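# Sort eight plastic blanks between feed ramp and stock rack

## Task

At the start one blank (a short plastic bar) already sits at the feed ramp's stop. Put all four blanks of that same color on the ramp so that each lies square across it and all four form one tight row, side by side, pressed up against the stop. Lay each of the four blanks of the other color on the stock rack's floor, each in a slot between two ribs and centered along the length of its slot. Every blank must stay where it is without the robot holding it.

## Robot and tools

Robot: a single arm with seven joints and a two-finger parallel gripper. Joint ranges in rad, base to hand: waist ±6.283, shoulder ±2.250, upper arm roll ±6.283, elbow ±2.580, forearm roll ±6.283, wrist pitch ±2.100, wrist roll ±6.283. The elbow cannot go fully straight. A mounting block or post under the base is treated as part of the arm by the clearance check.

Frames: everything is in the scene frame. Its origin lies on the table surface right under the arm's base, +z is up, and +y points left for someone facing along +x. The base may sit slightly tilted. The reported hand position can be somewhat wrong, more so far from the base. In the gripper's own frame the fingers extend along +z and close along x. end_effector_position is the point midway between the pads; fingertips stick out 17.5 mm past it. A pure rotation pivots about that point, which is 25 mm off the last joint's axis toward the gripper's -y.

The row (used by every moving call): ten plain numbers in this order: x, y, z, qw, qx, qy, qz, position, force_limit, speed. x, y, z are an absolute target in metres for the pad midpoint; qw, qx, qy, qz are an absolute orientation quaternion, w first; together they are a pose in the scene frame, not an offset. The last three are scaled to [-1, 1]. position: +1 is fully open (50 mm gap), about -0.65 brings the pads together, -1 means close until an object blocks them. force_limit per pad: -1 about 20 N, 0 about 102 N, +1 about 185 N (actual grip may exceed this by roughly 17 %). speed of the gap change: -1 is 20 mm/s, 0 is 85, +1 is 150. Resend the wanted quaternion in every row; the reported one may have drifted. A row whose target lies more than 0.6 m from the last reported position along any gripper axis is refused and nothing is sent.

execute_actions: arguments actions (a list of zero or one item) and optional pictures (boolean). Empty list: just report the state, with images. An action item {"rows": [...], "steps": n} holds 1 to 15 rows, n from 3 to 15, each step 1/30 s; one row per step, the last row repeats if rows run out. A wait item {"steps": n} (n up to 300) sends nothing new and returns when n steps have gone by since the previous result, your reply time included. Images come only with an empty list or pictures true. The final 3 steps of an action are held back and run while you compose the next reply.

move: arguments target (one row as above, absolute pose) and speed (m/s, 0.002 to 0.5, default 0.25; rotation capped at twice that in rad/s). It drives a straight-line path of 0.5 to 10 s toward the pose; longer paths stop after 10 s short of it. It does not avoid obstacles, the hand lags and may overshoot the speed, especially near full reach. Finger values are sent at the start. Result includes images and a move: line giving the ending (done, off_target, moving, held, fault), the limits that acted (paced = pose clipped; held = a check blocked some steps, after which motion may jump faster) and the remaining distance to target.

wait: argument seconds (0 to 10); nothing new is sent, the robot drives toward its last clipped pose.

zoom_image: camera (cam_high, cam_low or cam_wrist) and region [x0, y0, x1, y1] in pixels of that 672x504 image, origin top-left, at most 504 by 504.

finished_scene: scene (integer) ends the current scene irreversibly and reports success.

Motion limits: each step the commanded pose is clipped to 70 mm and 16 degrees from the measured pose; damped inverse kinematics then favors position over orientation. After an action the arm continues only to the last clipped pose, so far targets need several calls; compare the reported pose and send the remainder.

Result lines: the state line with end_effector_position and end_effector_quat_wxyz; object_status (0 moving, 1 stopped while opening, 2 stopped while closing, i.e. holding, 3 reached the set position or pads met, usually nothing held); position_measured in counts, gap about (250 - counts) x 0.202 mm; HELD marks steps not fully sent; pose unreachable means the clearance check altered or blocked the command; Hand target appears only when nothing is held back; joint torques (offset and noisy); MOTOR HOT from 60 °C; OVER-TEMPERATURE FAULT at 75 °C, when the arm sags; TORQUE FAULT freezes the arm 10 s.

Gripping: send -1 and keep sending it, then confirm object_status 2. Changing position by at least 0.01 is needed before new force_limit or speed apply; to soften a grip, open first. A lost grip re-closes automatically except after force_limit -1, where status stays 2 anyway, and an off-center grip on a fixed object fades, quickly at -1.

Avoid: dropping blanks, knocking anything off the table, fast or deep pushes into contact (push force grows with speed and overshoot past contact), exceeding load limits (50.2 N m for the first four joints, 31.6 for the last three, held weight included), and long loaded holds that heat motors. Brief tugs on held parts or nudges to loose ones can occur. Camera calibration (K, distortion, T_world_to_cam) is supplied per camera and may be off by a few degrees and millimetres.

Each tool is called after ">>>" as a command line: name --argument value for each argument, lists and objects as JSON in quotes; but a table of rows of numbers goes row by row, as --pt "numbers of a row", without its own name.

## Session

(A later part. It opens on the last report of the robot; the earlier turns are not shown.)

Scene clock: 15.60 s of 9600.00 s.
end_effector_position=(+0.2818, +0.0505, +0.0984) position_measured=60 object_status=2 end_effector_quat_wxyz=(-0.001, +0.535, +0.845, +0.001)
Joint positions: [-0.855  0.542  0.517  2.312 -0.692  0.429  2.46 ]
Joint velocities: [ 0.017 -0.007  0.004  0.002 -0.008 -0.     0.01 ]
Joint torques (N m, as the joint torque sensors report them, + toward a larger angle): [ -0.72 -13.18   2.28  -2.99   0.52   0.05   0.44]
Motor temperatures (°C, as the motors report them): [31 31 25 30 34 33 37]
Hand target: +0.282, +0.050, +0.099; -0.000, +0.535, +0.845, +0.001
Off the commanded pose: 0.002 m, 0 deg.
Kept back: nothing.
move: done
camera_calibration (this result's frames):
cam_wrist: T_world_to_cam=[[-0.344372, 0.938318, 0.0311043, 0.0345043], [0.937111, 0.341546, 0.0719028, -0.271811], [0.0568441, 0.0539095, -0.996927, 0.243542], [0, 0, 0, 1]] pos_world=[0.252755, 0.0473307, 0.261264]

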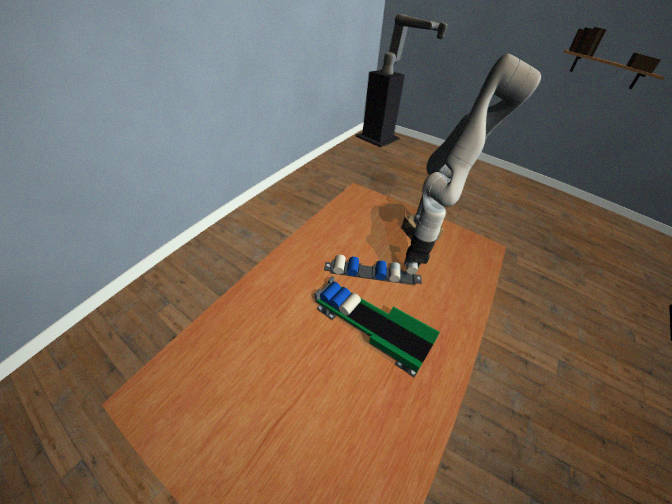

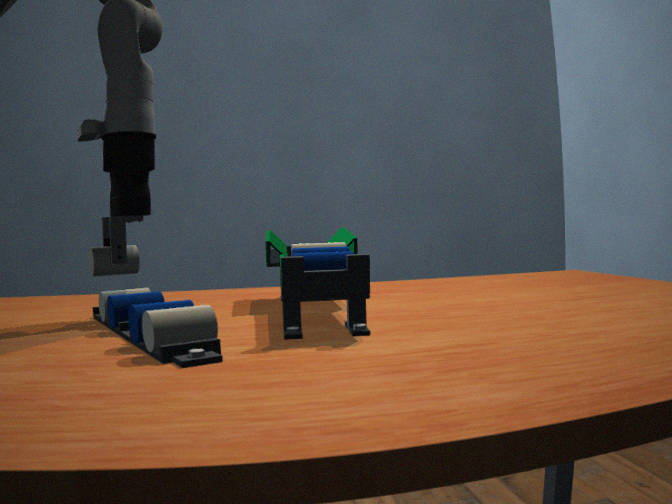

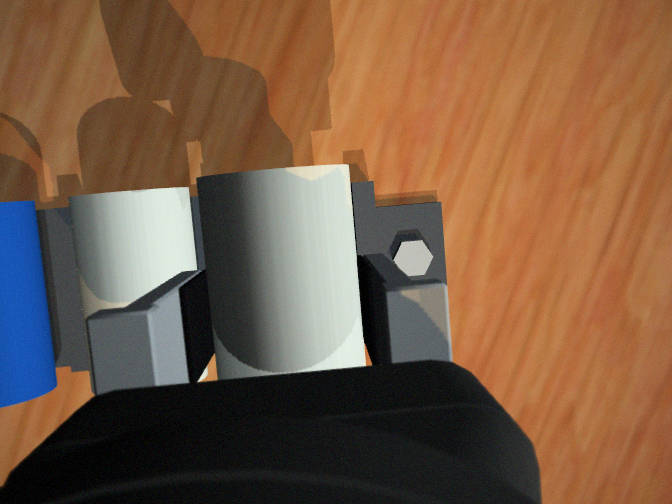

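>>> move --target '[0.2815, 0.0524, 0.056, 0, 0.5366, 0.8439, 0, -1, -0.3, -0.8]' --speed 0.12

>>> zoom_image --camera "cam_wrist" --region '[0, 130, 450, 300]'

Scene clock: 16.67 s of 9600.00 s.
end_effector_position=(+0.2818, +0.0529, +0.0562) position_measured=60 object_status=2 end_effector_quat_wxyz=(+0.000, +0.536, +0.844, +0.000)
Joint positions: [-0.721  0.645  0.325  2.329 -0.846  0.271  2.582]
Joint velocities: [ 0.013  0.005 -0.001  0.001 -0.005 -0.002  0.005]
Joint torques (N m, as the joint torque sensors report them, + toward a larger angle): [ -0.9  -14.47   1.65  -1.78  -0.01  -0.1    0.02]
Motor temperatures (°C, as the motors report them): [31 31 25 30 34 33 37]
Hand target: +0.282, +0.052, +0.056; +0.000, +0.536, +0.844, +0.000
Off the commanded pose: 0.001 m, 0 deg.
Kept back: nothing.
move: done
camera_calibration (this result's frames):
cam_wrist: T_world_to_cam=[[-0.34159, 0.939395, 0.0292056, 0.0327533], [0.938062, 0.33886, 0.0722066, -0.269681], [0.0579339, 0.0520617, -0.996962, 0.201169], [0, 0, 0, 1]] pos_world=[0.252511, 0.0501426, 0.219074]

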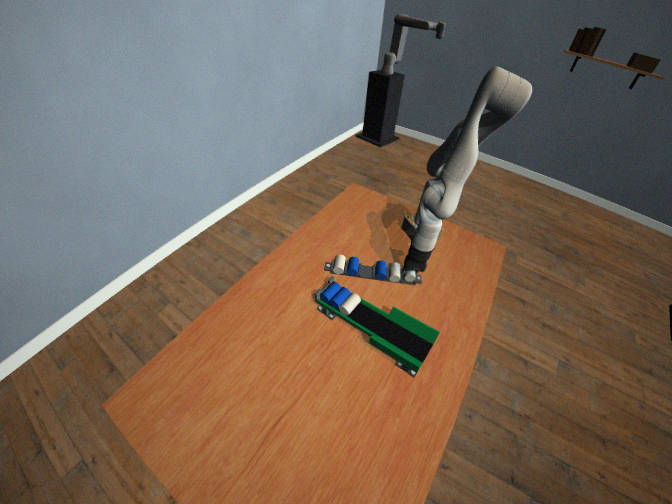

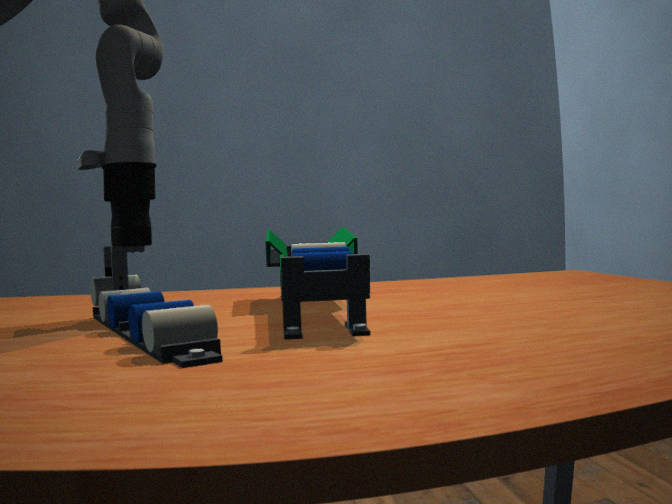

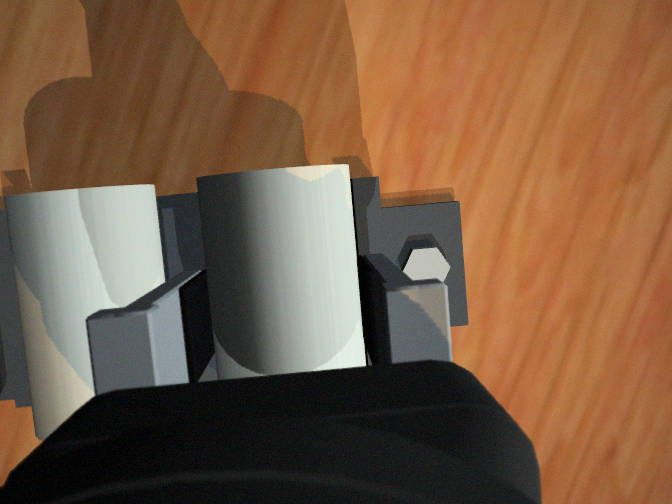

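Region (0, 130, 450, 300) of cam_wrist's 672x504 image, scaled by 1.120; it fills the top 190 rows of this view, and the rest is white.

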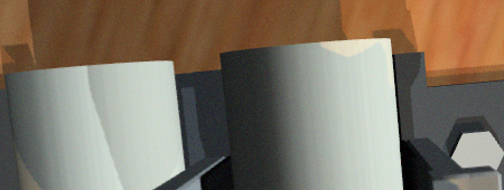

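>>> execute_actions --actions '[{"rows": [[0.2817,0.0525,0.0548,0,0.5366,0.8439,0,-1,-0.3,-0.8],[0.2817,0.0525,0.0533,0,0.5366,0.8439,0,-1,-0.3,-0.8],[0.2817,0.0525,0.0516,0,0.5366,0.8439,0,-1,-0.3,-0.8],[0.2817,0.0525,0.05,0,0.5366,0.8439,0,-1,-0.3,-0.8],[0.2817,0.0525,0.0486,0,0.5366,0.8439,0,-1,-0.3,-0.8],[0.2817,0.0525,0.0474,0,0.5366,0.8439,0,-1,-0.3,-0.8],[0.2817,0.0525,0.0464,0,0.5366,0.8439,0,-1,-0.3,-0.8],[0.2817,0.0525,0.0456,0,0.5366,0.8439,0,-1,-0.3,-0.8],[0.2817,0.0525,0.0449,0,0.5366,0.8439,0,-1,-0.3,-0.8],[0.2817,0.0525,0.0443,0,0.5366,0.8439,0,-1,-0.3,-0.8],[0.2817,0.0525,0.0438,0,0.5366,0.8439,0,-1,-0.3,-0.8]], "steps": 15}]'

>>> execute_actions --actions '[]'

Scene clock: 17.27 s of 9600.00 s.
end_effector_position=(+0.2818, +0.0528, +0.0447) position_measured=60 object_status=2 end_effector_quat_wxyz=(+0.000, +0.536, +0.844, -0.000)
Joint positions: [-0.677  0.674  0.264  2.33  -0.88   0.224  2.612]
Joint velocities: [ 0.061  0.033 -0.097  0.005 -0.049 -0.078  0.046]
Joint torques (N m, as the joint torque sensors report them, + toward a larger angle): [ -0.25 -14.72   1.26  -1.49   0.13   0.24   0.04]
Motor temperatures (°C, as the motors report them): [31 31 25 30 34 33 37]
Steps of this call (steps 1 to 6: nothing new was sent; steps 7 to 18: the first 12 steps of this action). Readings (end_effector_position | what the end effector reports):
7: (+0.2817, +0.0524, +0.0559) | position_measured=60 object_status=2
8: (+0.2816, +0.0521, +0.0553) | position_measured=60 object_status=2
10: (+0.2816, +0.0518, +0.0531) | position_measured=60 object_status=2
14: (+0.2817, +0.0523, +0.0480) | position_measured=60 object_status=2
18: the state above

Scene clock: 17.37 s of 9600.00 s.
end_effector_position=(+0.2819, +0.0530, +0.0441) position_measured=60 object_status=2 end_effector_quat_wxyz=(+0.000, +0.536, +0.844, +0.000)
Joint positions: [-0.674  0.676  0.26   2.331 -0.882  0.22   2.614]
Joint velocities: [ 0.016  0.007 -0.014  0.002 -0.011 -0.013  0.01 ]
Joint torques (N m, as the joint torque sensors report them, + toward a larger angle): [  0.01 -14.05   1.26  -1.49   0.33   0.05  -0.43]
Motor temperatures (°C, as the motors report them): [31 31 25 30 34 33 37]
Hand target: +0.282, +0.053, +0.044; +0.000, +0.537, +0.844, -0.000
Off the commanded pose: 0.001 m, 0 deg.
Kept back: nothing.
Steps of this call (steps 1 to 3: the last 3 steps of your previous action). Readings (end_effector_position | what the end effector reports):
1: (+0.2819, +0.0530, +0.0444) | position_measured=60 object_status=2
2: (+0.2819, +0.0530, +0.0442) | position_measured=60 object_status=2
3: the state above
camera_calibration (this result's frames):
cam_wrist: T_world_to_cam=[[-0.34131, 0.939491, 0.0293927, 0.0329496], [0.938174, 0.338577, 0.0720759, -0.26894], [0.057763, 0.0521757, -0.996966, 0.18907], [0, 0, 0, 1]] pos_world=[0.252637, 0.0502361, 0.206912]

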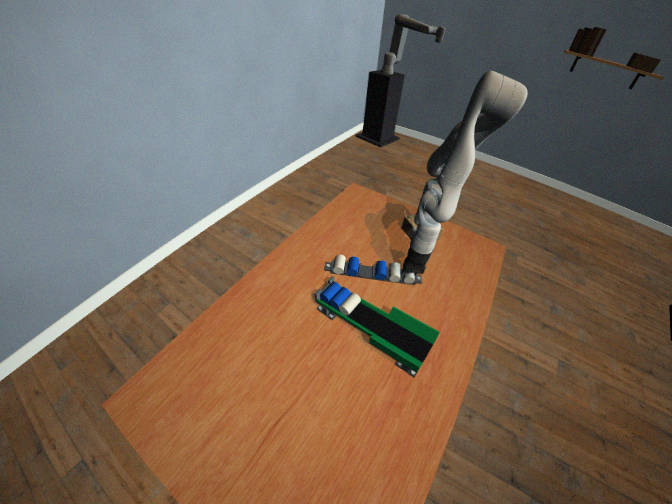

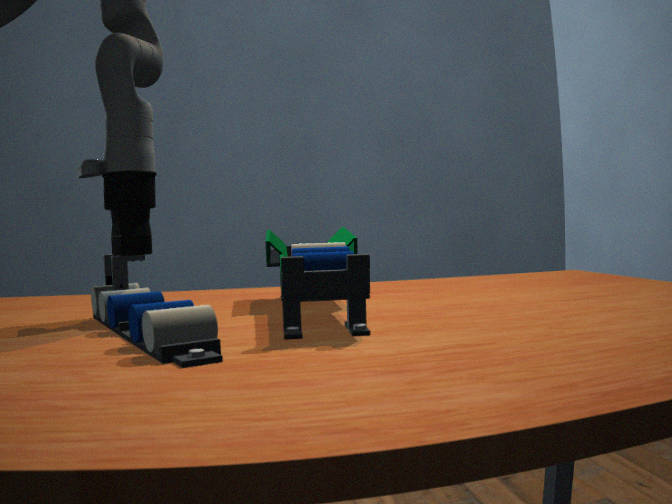

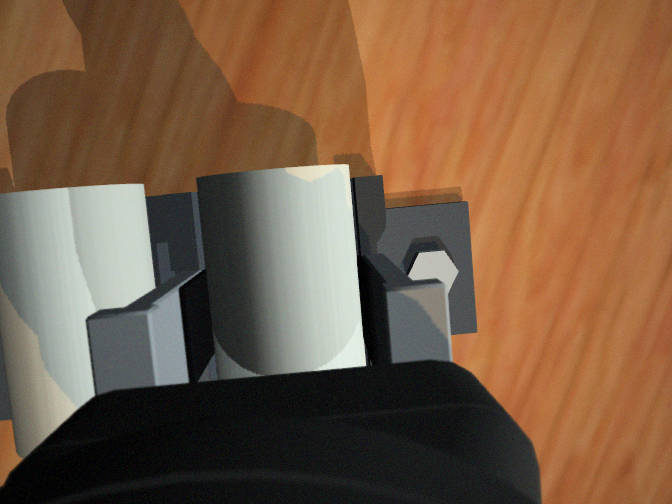

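>>> execute_actions --actions '[{"rows": [[0.2818,0.0524,0.0433,0,0.5366,0.8439,0,-1,-0.3,-0.8],[0.2818,0.0524,0.0428,0,0.5366,0.8439,0,-1,-0.3,-0.8],[0.2818,0.0524,0.0423,0,0.5366,0.8439,0,-1,-0.3,-0.8],[0.2818,0.0524,0.0419,0,0.5366,0.8439,0,-1,-0.3,-0.8]], "steps": 10}]'

Scene clock: 17.70 s of 9600.00 s.
end_effector_position=(+0.2818, +0.0526, +0.0421) position_measured=60 object_status=2 end_effector_quat_wxyz=(+0.000, +0.536, +0.844, +0.000)
Joint positions: [-0.664  0.681  0.249  2.331 -0.887  0.212  2.619]
Joint velocities: [ 0.008  0.004 -0.016  0.001 -0.008 -0.011  0.007]
Joint torques (N m, as the joint torque sensors report them, + toward a larger angle): [ -0.29 -14.67   1.38  -1.23  -0.19   0.18   0.35]
Motor temperatures (°C, as the motors report them): [31 31 25 30 34 33 37]
Steps of this call (steps 1 to 3: nothing new was sent; steps 4 to 10: the first 7 steps of this action). Readings (end_effector_position | what the end effector reports):
4: (+0.2818, +0.0526, +0.0438) | position_measured=60 object_status=2
5: (+0.2818, +0.0524, +0.0435) | position_measured=60 object_status=2
7: (+0.2818, +0.0522, +0.0427) | position_measured=60 object_status=2
10: the state above

>>> execute_actions --actions '[{"rows": [[0.2818,0.0524,0.0414,0,0.5366,0.8439,0,-1,-0.3,-0.8],[0.2818,0.0524,0.0409,0,0.5366,0.8439,0,-1,-0.3,-0.8],[0.2818,0.0524,0.0404,0,0.5366,0.8439,0,-1,-0.3,-0.8],[0.2818,0.0524,0.04,0,0.5366,0.8439,0,-1,-0.3,-0.8]], "steps": 10}]'

Scene clock: 18.03 s of 9600.00 s.
end_effector_position=(+0.2818, +0.0523, +0.0413) position_measured=60 object_status=2 end_effector_quat_wxyz=(+0.000, +0.537, +0.844, +0.001)
Joint positions: [-0.656  0.682  0.24   2.332 -0.891  0.205  2.623]
Joint velocities: [ 0.01  -0.004 -0.014  0.004 -0.007 -0.014  0.006]
Joint torques (N m, as the joint torque sensors report them, + toward a larger angle): [ -0.8  -10.64   0.26  -2.93  -0.21  -0.8   -0.27]
Motor temperatures (°C, as the motors report them): [31 31 25 30 34 33 37]
Off your previous action's commanded pose: 0.000 m, 0 deg at its last step (step 3 of this call).
Steps of this call (steps 1 to 3: the last 3 steps of your previous action; steps 4 to 10: the first 7 steps of this action). Readings (end_effector_position | what the end effector reports):
4: (+0.2818, +0.0525, +0.0419) | position_measured=60 object_status=2
5: (+0.2818, +0.0523, +0.0416) | position_measured=60 object_status=2
7: (+0.2818, +0.0523, +0.0413) | position_measured=60 object_status=2
10: the state above

>>> execute_actions --actions '[{"rows": [[0.2818,0.0524,0.0416,0,0.5366,0.8439,0,-1,-0.3,-0.8],[0.2818,0.0524,0.0416,0,0.5366,0.8439,0,-1,-0.3,-0.8],[0.2818,0.0524,0.0416,0,0.5366,0.8439,0,0.83,-0.3,-0.3],[0.2818,0.0524,0.0416,0,0.5366,0.8439,0,0.83,-0.3,-0.3],[0.2818,0.0524,0.0416,0,0.5366,0.8439,0,0.83,-0.3,-0.3],[0.2818,0.0524,0.0416,0,0.5366,0.8439,0,0.83,-0.3,-0.3],[0.2818,0.0524,0.0416,0,0.5366,0.8439,0,0.83,-0.3,-0.3]], "steps": 7}]'

>>> move --target '[0.284, 0.0534, 0.095, 0, 0.5366, 0.8439, 0, 0.83, -0.3, 0]' --speed 0.2

>>> move --target '[0.561, -0.0282, 0.1289, 0.1582, 0.7152, 0.6588, -0.1717, 0.83, -0.3, 0]' --speed 0.38

Scene clock: 18.53 s of 9600.00 s.
end_effector_position=(+0.2821, +0.0526, +0.0419) position_measured=41 object_status=0 end_effector_quat_wxyz=(+0.000, +0.537, +0.844, +0.001)
Joint positions: [-0.661  0.681  0.245  2.331 -0.889  0.209  2.621]
Joint velocities: [-0.009  0.014  0.027 -0.01   0.012  0.018 -0.012]
Joint torques (N m, as the joint torque sensors report them, + toward a larger angle): [ -0.06 -14.06   1.53  -1.27  -0.18  -0.13   0.1 ]
Motor temperatures (°C, as the motors report them): [31 31 25 30 34 33 37]
Off your previous action's commanded pose: 0.001 m, 0 deg at its last step (step 3 of this call).
Steps of this call (steps 1 to 3: the last 3 steps of your previous action; steps 4 to 11: nothing new was sent; steps 12 to 15: the first 4 steps of this action). Readings (end_effector_position | what the end effector reports):
12: (+0.2818, +0.0524, +0.0415) | position_measured=60 object_status=2
13: (+0.2820, +0.0527, +0.0418) | position_measured=60 object_status=2
15: the state above

Scene clock: 19.73 s of 9600.00 s.
end_effector_position=(+0.2837, +0.0531, +0.0948) position_measured=29 object_status=3 end_effector_quat_wxyz=(-0.000, +0.537, +0.843, -0.000)
Joint positions: [-0.854  0.555  0.507  2.306 -0.702  0.422  2.453]
Joint velocities: [-0.007 -0.002 -0.001  0.001  0.002 -0.001 -0.003]
Joint torques (N m, as the joint torque sensors report them, + toward a larger angle): [ -0.18 -12.62   1.97  -3.07   0.51  -0.02  -0.09]
Motor temperatures (°C, as the motors report them): [31 31 25 30 34 33 37]
Hand target: +0.284, +0.053, +0.095; -0.000, +0.537, +0.844, -0.000
Off your previous action's commanded pose: 0.000 m, 0 deg at its last step (step 3 of this call).
Off the commanded pose: 0.000 m, 0 deg.
Kept back: nothing.
move: done
camera_calibration (this result's frames):
cam_wrist: T_world_to_cam=[[-0.338392, 0.94054, 0.02959, 0.0311605], [0.939288, 0.335709, 0.0709688, -0.274417], [0.0568153, 0.0518089, -0.99704, 0.239875], [0, 0, 0, 1]] pos_world=[0.254673, 0.050389, 0.257718]

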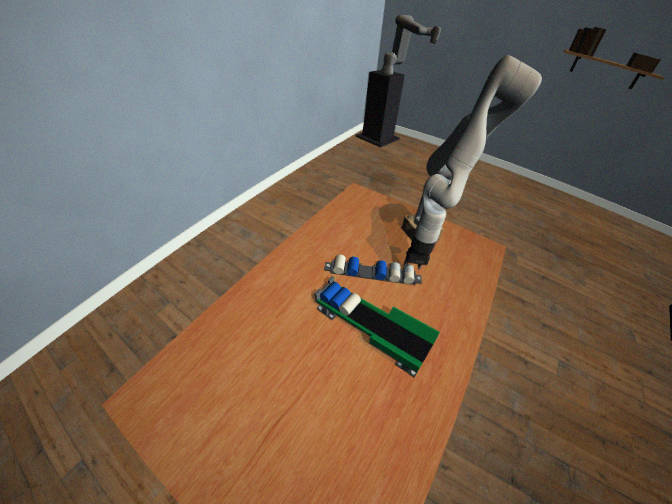

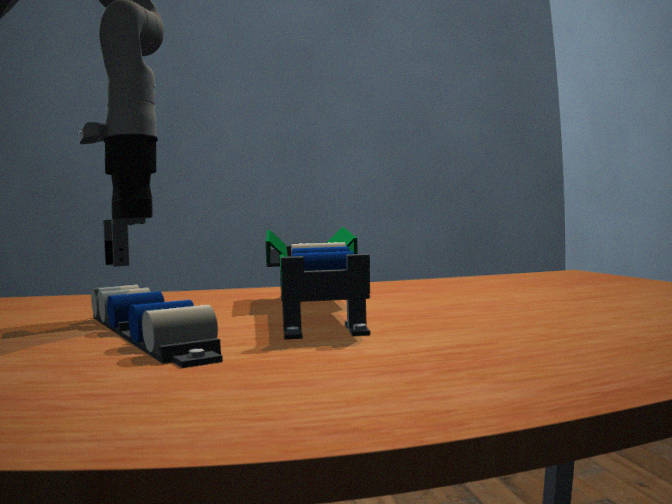

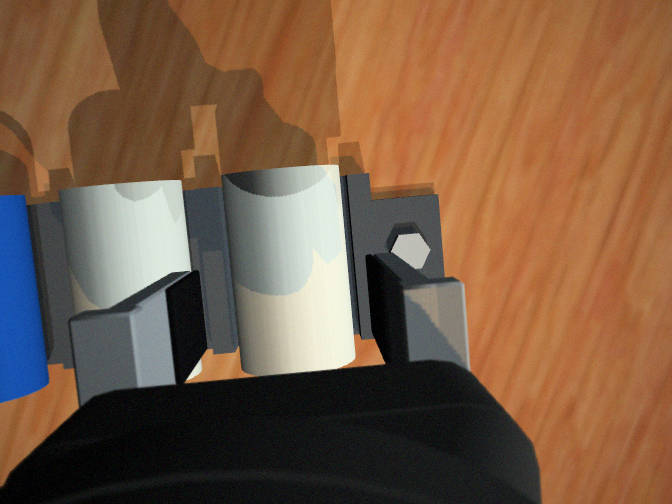

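Scene clock: 21.37 s of 9600.00 s.
end_effector_position=(+0.5614, -0.0276, +0.1308) position_measured=29 object_status=3 end_effector_quat_wxyz=(+0.159, +0.716, +0.658, -0.172)
Joint positions: [-0.848  1.154  0.988  1.211 -0.452  1.156  1.634]
Joint velocities: [ 0.012  0.012 -0.001 -0.009  0.002  0.004 -0.002]
Joint torques (N m, as the joint torque sensors report them, + toward a larger angle): [ -0.66 -23.33   8.    -5.53   1.6   -0.27  -0.13]
Motor temperatures (°C, as the motors report them): [31 31 25 30 34 33 37]
Hand target: +0.561, -0.028, +0.130; +0.159, +0.716, +0.658, -0.173
Off the commanded pose: 0.002 m, 0 deg.
Kept back: nothing.
move: done
camera_calibration (this result's frames):
cam_wrist: T_world_to_cam=[[0.166154, 0.888795, -0.427126, -0.0249884], [0.985379, -0.133084, 0.106384, -0.554197], [0.0377101, -0.438556, -0.897912, 0.248334], [0, 0, 0, 1]] pos_world=[0.540881, 0.0573632, 0.271267]

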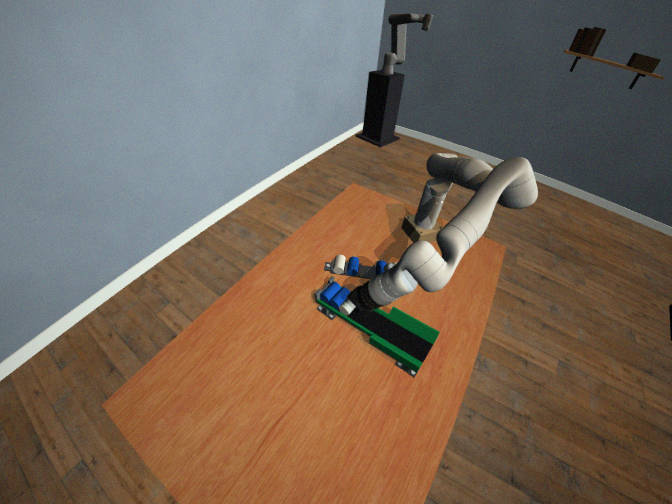

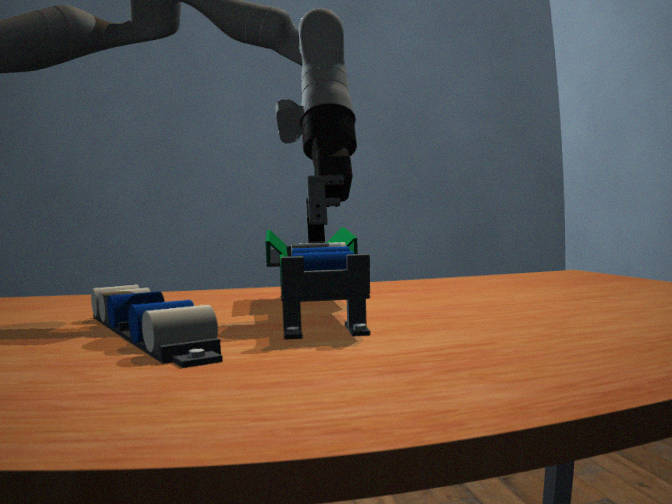

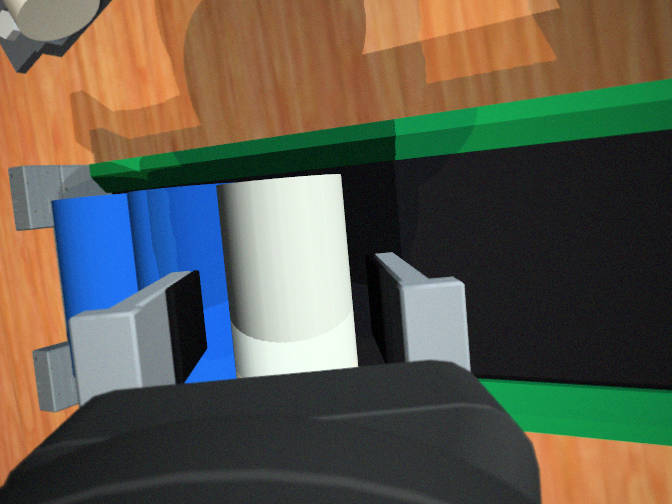

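>>> move --target '[0.5601, -0.0436, 0.0979, 0.1582, 0.7152, 0.6588, -0.1717, 0.83, -0.3, 0]' --speed 0.1

>>> zoom_image --camera "cam_wrist" --region '[160, 150, 400, 390]'

Scene clock: 22.37 s of 9600.00 s.
end_effector_position=(+0.5602, -0.0435, +0.0980) position_measured=29 object_status=3 end_effector_quat_wxyz=(+0.158, +0.715, +0.659, -0.172)
Joint positions: [-0.825  1.193  0.964  1.247 -0.475  1.079  1.653]
Joint velocities: [ 0.001  0.001  0.     0.    -0.    -0.    -0.   ]
Joint torques (N m, as the joint torque sensors report them, + toward a larger angle): [  0.11 -23.     8.18  -4.71   1.58  -0.07   0.12]
Motor temperatures (°C, as the motors report them): [31 32 25 30 34 33 37]
Hand target: +0.560, -0.044, +0.098; +0.158, +0.715, +0.659, -0.172
Off the commanded pose: 0.000 m, 0 deg.
Kept back: nothing.
move: done
camera_calibration (this result's frames):
cam_wrist: T_world_to_cam=[[0.164162, 0.889809, -0.425783, -0.0236957], [0.985685, -0.131163, 0.105926, -0.551644], [0.0384073, -0.437077, -0.898604, 0.211696], [0, 0, 0, 1]] pos_world=[0.539507, 0.0412567, 0.238575]

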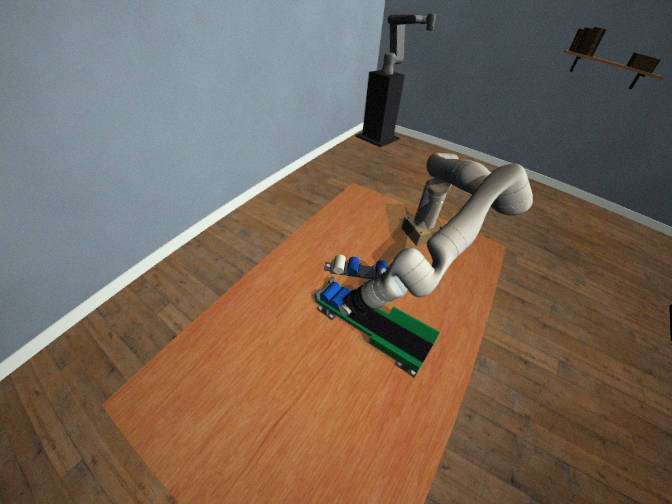

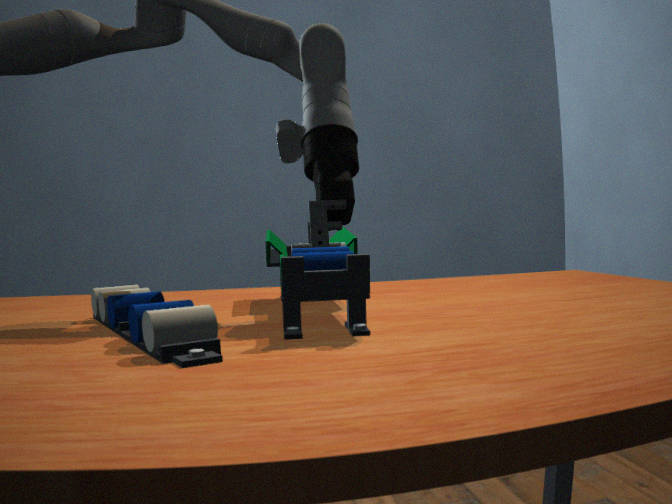

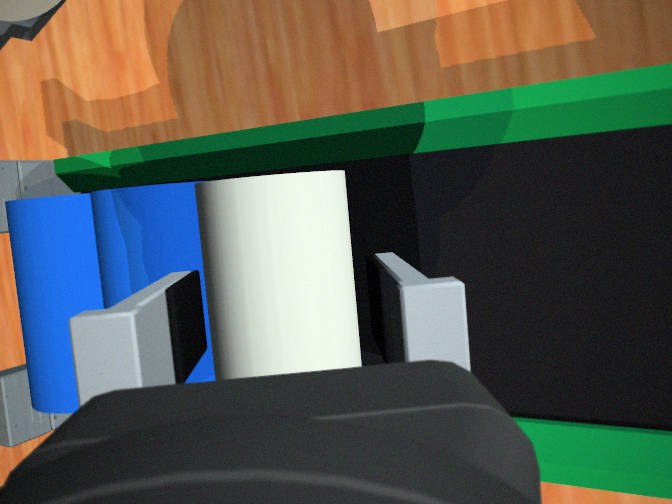

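Region (160, 150, 400, 390) of cam_wrist's 672x504 image, scaled by 2.100.

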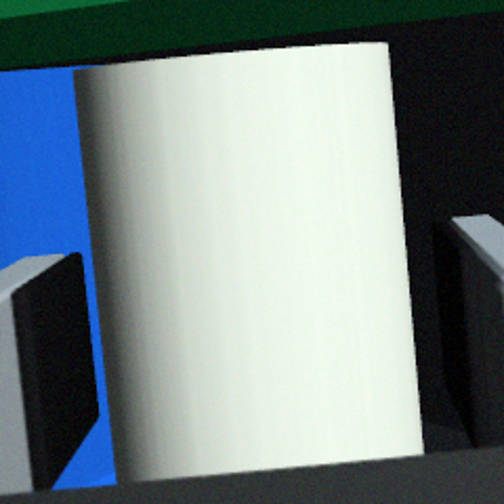

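>>> execute_actions --actions '[{"rows": [[0.5601,-0.0439,0.0973,0.1582,0.7152,0.6588,-0.1717,0.83,-0.3,0],[0.5601,-0.0442,0.0967,0.1582,0.7152,0.6588,-0.1717,0.83,-0.3,0],[0.56,-0.0445,0.0961,0.1582,0.7152,0.6588,-0.1717,0.83,-0.3,0],[0.56,-0.0447,0.0957,0.1582,0.7152,0.6588,-0.1717,0.83,-0.3,0],[0.56,-0.0449,0.0953,0.1582,0.7152,0.6588,-0.1717,0.83,-0.3,0],[0.56,-0.0449,0.0953,0.1582,0.7152,0.6588,-0.1717,0.83,-0.3,0],[0.56,-0.0449,0.0953,0.1582,0.7152,0.6588,-0.1717,0.83,-0.3,0],[0.56,-0.0449,0.0953,0.1582,0.7152,0.6588,-0.1717,-1,-0.3,-0.8]], "steps": 15}]'

>>> execute_actions --actions '[{"rows": [[0.56,-0.0449,0.0953,0.1582,0.7152,0.6588,-0.1717,-1,-0.3,-0.8]], "steps": 6}]' --pictures true

Scene clock: 23.03 s of 9600.00 s.
end_effector_position=(+0.5603, -0.0449, +0.0959) position_measured=54 object_status=0 end_effector_quat_wxyz=(+0.159, +0.715, +0.659, -0.171)
Joint positions: [-0.823  1.196  0.962  1.249 -0.476  1.073  1.654]
Joint velocities: [ 0.005  0.002 -0.001  0.001 -0.003 -0.002 -0.001]
Joint torques (N m, as the joint torque sensors report them, + toward a larger angle): [  0.11 -23.07   8.19  -5.     1.31  -0.1    0.04]
Motor temperatures (°C, as the motors report them): [31 32 25 30 34 33 37]
Steps of this call (steps 1 to 8: nothing new was sent; steps 9 to 20: the first 12 steps of this action). Readings (end_effector_position | what the end effector reports):
9: (+0.5602, -0.0436, +0.0978) | position_measured=29 object_status=3
10: (+0.5602, -0.0438, +0.0975) | position_measured=29 object_status=3
12: (+0.5601, -0.0443, +0.0966) | position_measured=29 object_status=3
16: (+0.5604, -0.0444, +0.0962) | position_measured=33 object_status=0
20: the state above

Scene clock: 23.23 s of 9600.00 s.
end_effector_position=(+0.5603, -0.0449, +0.0959) position_measured=60 object_status=0 end_effector_quat_wxyz=(+0.159, +0.715, +0.659, -0.171)
Joint positions: [-0.823  1.196  0.962  1.249 -0.476  1.073  1.654]
Joint velocities: [ 0.    -0.    -0.001 -0.     0.002  0.    -0.   ]
Joint torques (N m, as the joint torque sensors report them, + toward a larger angle): [ -0.15 -22.55   8.09  -4.71   1.5   -0.26   0.1 ]
Motor temperatures (°C, as the motors report them): [31 32 25 30 34 33 37]
Off your previous action's commanded pose: 0.001 m, 0 deg at its last step (step 3 of this call).
Steps of this call (steps 1 to 3: the last 3 steps of your previous action; steps 4 to 6: the first 3 steps of this action). Readings (end_effector_position | what the end effector reports):
4: (+0.5603, -0.0449, +0.0959) | position_measured=60 object_status=0
5: (+0.5603, -0.0449, +0.0959) | position_measured=60 object_status=0
6: the state above
camera_calibration (this result's frames):
cam_wrist: T_world_to_cam=[[0.164616, 0.889737, -0.425757, -0.0236026], [0.985579, -0.13123, 0.106827, -0.551734], [0.0391757, -0.437203, -0.898509, 0.208726], [0, 0, 0, 1]] pos_world=[0.539486, 0.0398515, 0.236433]

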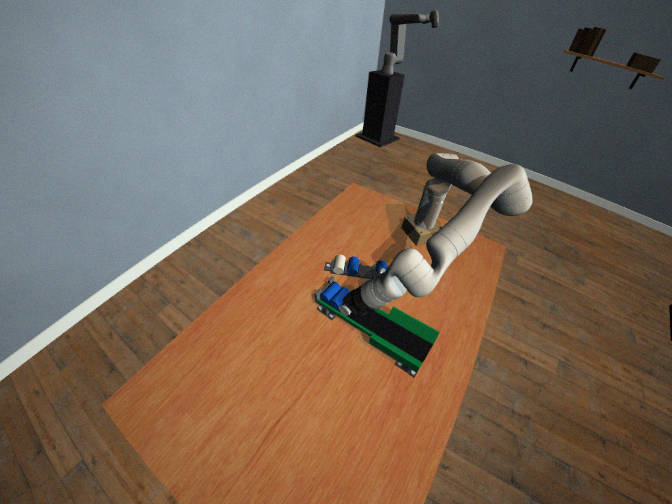

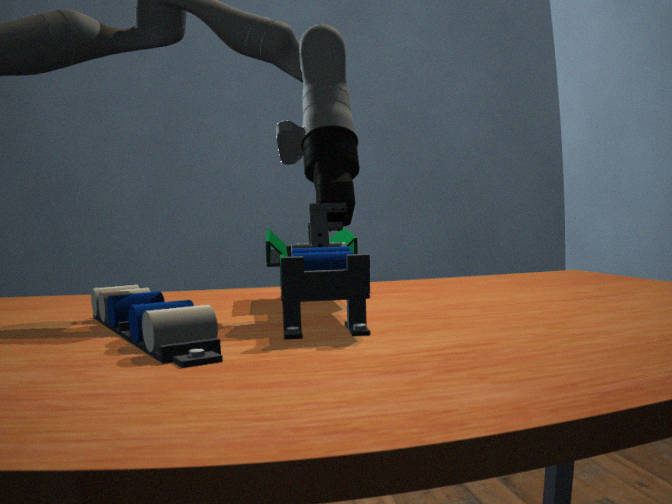

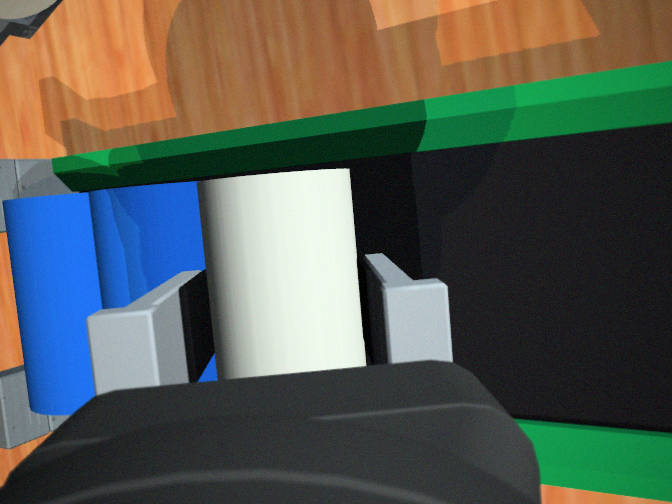

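>>> move --target '[0.56, -0.039, 0.148, 0.1466, 0.7181, 0.6614, -0.1592, -1, -0.3, -0.8]' --speed 0.17

>>> move --target '[0.3501, -0.0954, 0.1, 0, 0.5366, 0.8439, 0, -1, -0.3, -0.8]' --speed 0.38

Scene clock: 24.23 s of 9600.00 s.
end_effector_position=(+0.5597, -0.0391, +0.1477) position_measured=60 object_status=2 end_effector_quat_wxyz=(+0.147, +0.718, +0.661, -0.159)
Joint positions: [-0.819  1.106  0.983  1.228 -0.455  1.16   1.682]
Joint velocities: [-0.    -0.003  0.     0.001  0.     0.001  0.001]
Joint torques (N m, as the joint torque sensors report them, + toward a larger angle): [ -0.31 -22.66   8.03  -5.9    1.5   -0.29   0.03]
Motor temperatures (°C, as the motors report them): [31 32 25 30 34 33 37]
Hand target: +0.560, -0.039, +0.148; +0.147, +0.718, +0.661, -0.159
Off your previous action's commanded pose: 0.001 m, 0 deg at its last step (step 3 of this call).
Off the commanded pose: 0.000 m, 0 deg.
Kept back: nothing.
move: done
camera_calibration (this result's frames):
cam_wrist: T_world_to_cam=[[0.165896, 0.90393, -0.394194, -0.0114233], [0.985314, -0.135551, 0.103837, -0.555534], [0.0404277, -0.405631, -0.913142, 0.260593], [0, 0, 0, 1]] pos_world=[0.538735, 0.0407277, 0.291141]

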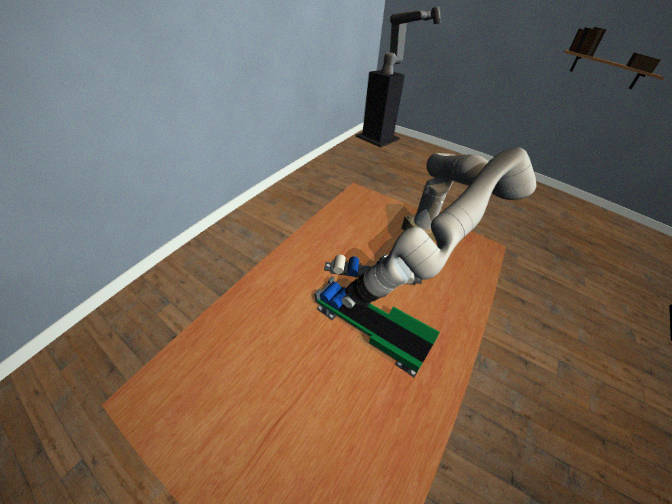

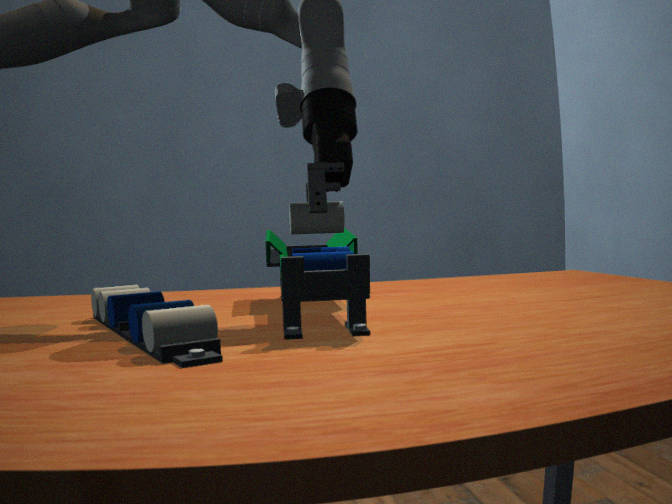

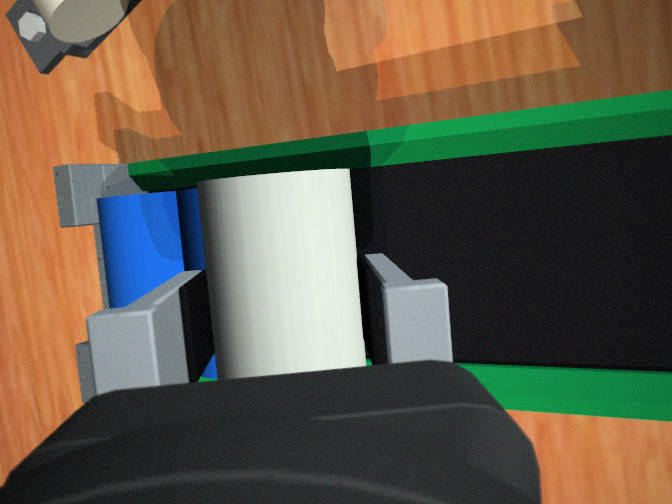

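Scene clock: 25.77 s of 9600.00 s.
end_effector_position=(+0.3498, -0.0942, +0.0986) position_measured=60 object_status=2 end_effector_quat_wxyz=(-0.001, +0.535, +0.845, +0.001)
Joint positions: [-0.409  0.639  0.528  2.08  -0.614  0.574  2.78 ]
Joint velocities: [ 0.018 -0.006  0.006  0.002 -0.008  0.001  0.009]
Joint torques (N m, as the joint torque sensors report them, + toward a larger angle): [  0.09 -15.92   2.84  -4.4    0.25  -0.08  -0.48]
Motor temperatures (°C, as the motors report them): [31 32 25 30 34 33 37]
Hand target: +0.350, -0.095, +0.099; -0.000, +0.535, +0.845, +0.001
Off the commanded pose: 0.002 m, 0 deg.
Kept back: nothing.
move: done
camera_calibration (this result's frames):
cam_wrist: T_world_to_cam=[[-0.344246, 0.938373, 0.0308336, 0.193675], [0.937161, 0.341445, 0.0717285, -0.286139], [0.0567801, 0.0535883, -0.996947, 0.247684], [0, 0, 0, 1]] pos_world=[0.320767, -0.0973117, 0.26148]

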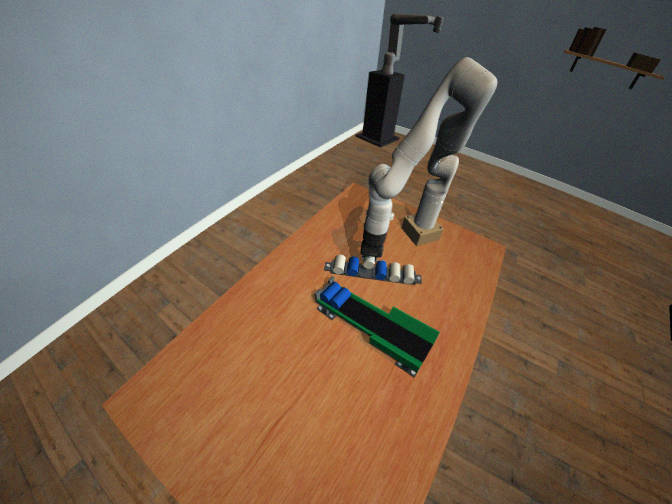

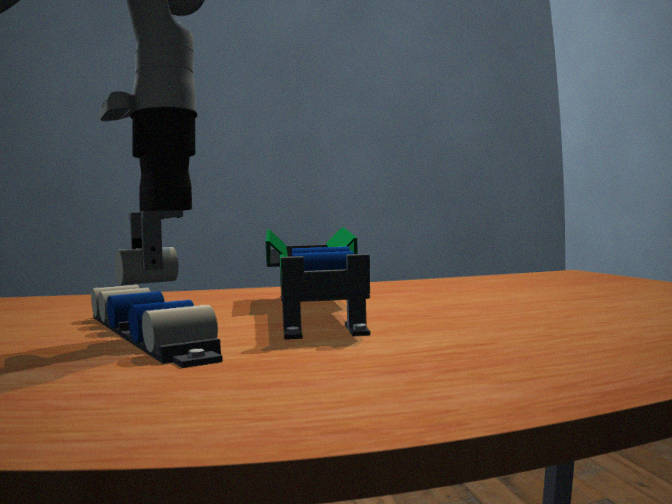

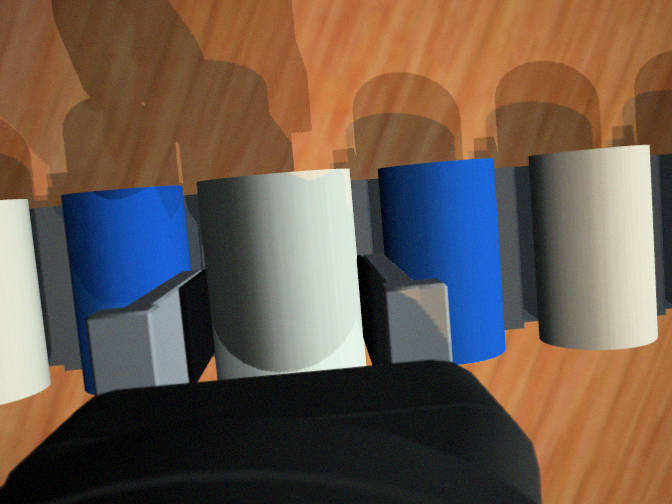

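>>> move --target '[0.3496, -0.0957, 0.049, 0, 0.5366, 0.8439, 0, -1, -0.3, -0.8]' --speed 0.13

Scene clock: 26.80 s of 9600.00 s.
end_effector_position=(+0.3500, -0.0954, +0.0493) position_measured=60 object_status=2 end_effector_quat_wxyz=(+0.000, +0.536, +0.844, +0.000)
Joint positions: [-0.322  0.743  0.407  2.099 -0.723  0.435  2.872]
Joint velocities: [ 0.007  0.005  0.001  0.    -0.001 -0.     0.002]
Joint torques (N m, as the joint torque sensors report them, + toward a larger angle): [ -0.42 -16.5    3.    -3.36   0.44   0.09  -0.02]
Motor temperatures (°C, as the motors report them): [31 32 25 30 34 33 37]
Hand target: +0.350, -0.096, +0.049; +0.000, +0.536, +0.844, +0.000
Off the commanded pose: 0.001 m, 0 deg.
Kept back: nothing.
move: done
camera_calibration (this result's frames):
cam_wrist: T_world_to_cam=[[-0.34102, 0.939606, 0.0290761, 0.195429], [0.938268, 0.338301, 0.0721471, -0.283091], [0.0579534, 0.0518848, -0.99697, 0.197984], [0, 0, 0, 1]] pos_world=[0.320787, -0.0981285, 0.212127]

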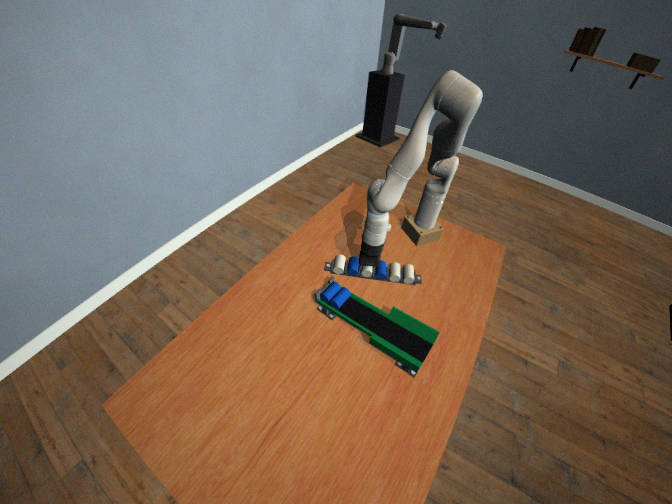

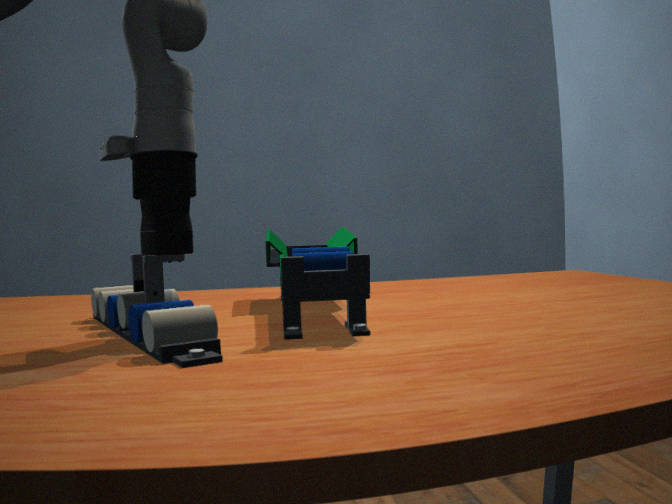

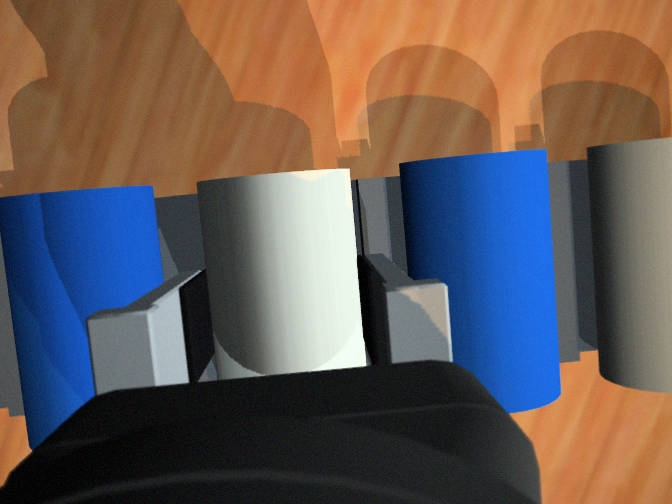

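>>> execute_actions --actions '[{"rows": [[0.3497,-0.0956,0.048,0,0.5366,0.8439,0,-1,-0.3,-0.8],[0.3497,-0.0956,0.0467,0,0.5366,0.8439,0,-1,-0.3,-0.8],[0.3497,-0.0956,0.0455,0,0.5366,0.8439,0,-1,-0.3,-0.8],[0.3497,-0.0956,0.0445,0,0.5366,0.8439,0,-1,-0.3,-0.8],[0.3497,-0.0956,0.0437,0,0.5366,0.8439,0,-1,-0.3,-0.8],[0.3497,-0.0956,0.043,0,0.5366,0.8439,0,-1,-0.3,-0.8],[0.3497,-0.0956,0.0424,0,0.5366,0.8439,0,-1,-0.3,-0.8],[0.3497,-0.0956,0.0419,0,0.5366,0.8439,0,-1,-0.3,-0.8],[0.3497,-0.0956,0.0414,0,0.5366,0.8439,0,-1,-0.3,-0.8]], "steps": 15}]'

Scene clock: 27.50 s of 9600.00 s.
end_effector_position=(+0.3498, -0.0955, +0.0419) position_measured=60 object_status=2 end_effector_quat_wxyz=(+0.000, +0.536, +0.844, +0.000)
Joint positions: [-0.308  0.759  0.386  2.1   -0.737  0.414  2.884]
Joint velocities: [ 0.007 -0.002 -0.006  0.004 -0.006 -0.004  0.006]
Joint torques (N m, as the joint torque sensors report them, + toward a larger angle): [ -0.83 -15.64   1.75  -3.4   -0.05  -0.19   0.05]
Motor temperatures (°C, as the motors report them): [31 32 25 30 34 33 37]
Steps of this call (steps 1 to 9: nothing new was sent; steps 10 to 21: the first 12 steps of this action). Readings (end_effector_position | what the end effector reports):
10: (+0.3497, -0.0957, +0.0489) | position_measured=60 object_status=2
11: (+0.3496, -0.0959, +0.0483) | position_measured=60 object_status=2
13: (+0.3495, -0.0960, +0.0464) | position_measured=60 object_status=2
17: (+0.3497, -0.0956, +0.0431) | position_measured=60 object_status=2
21: the state above


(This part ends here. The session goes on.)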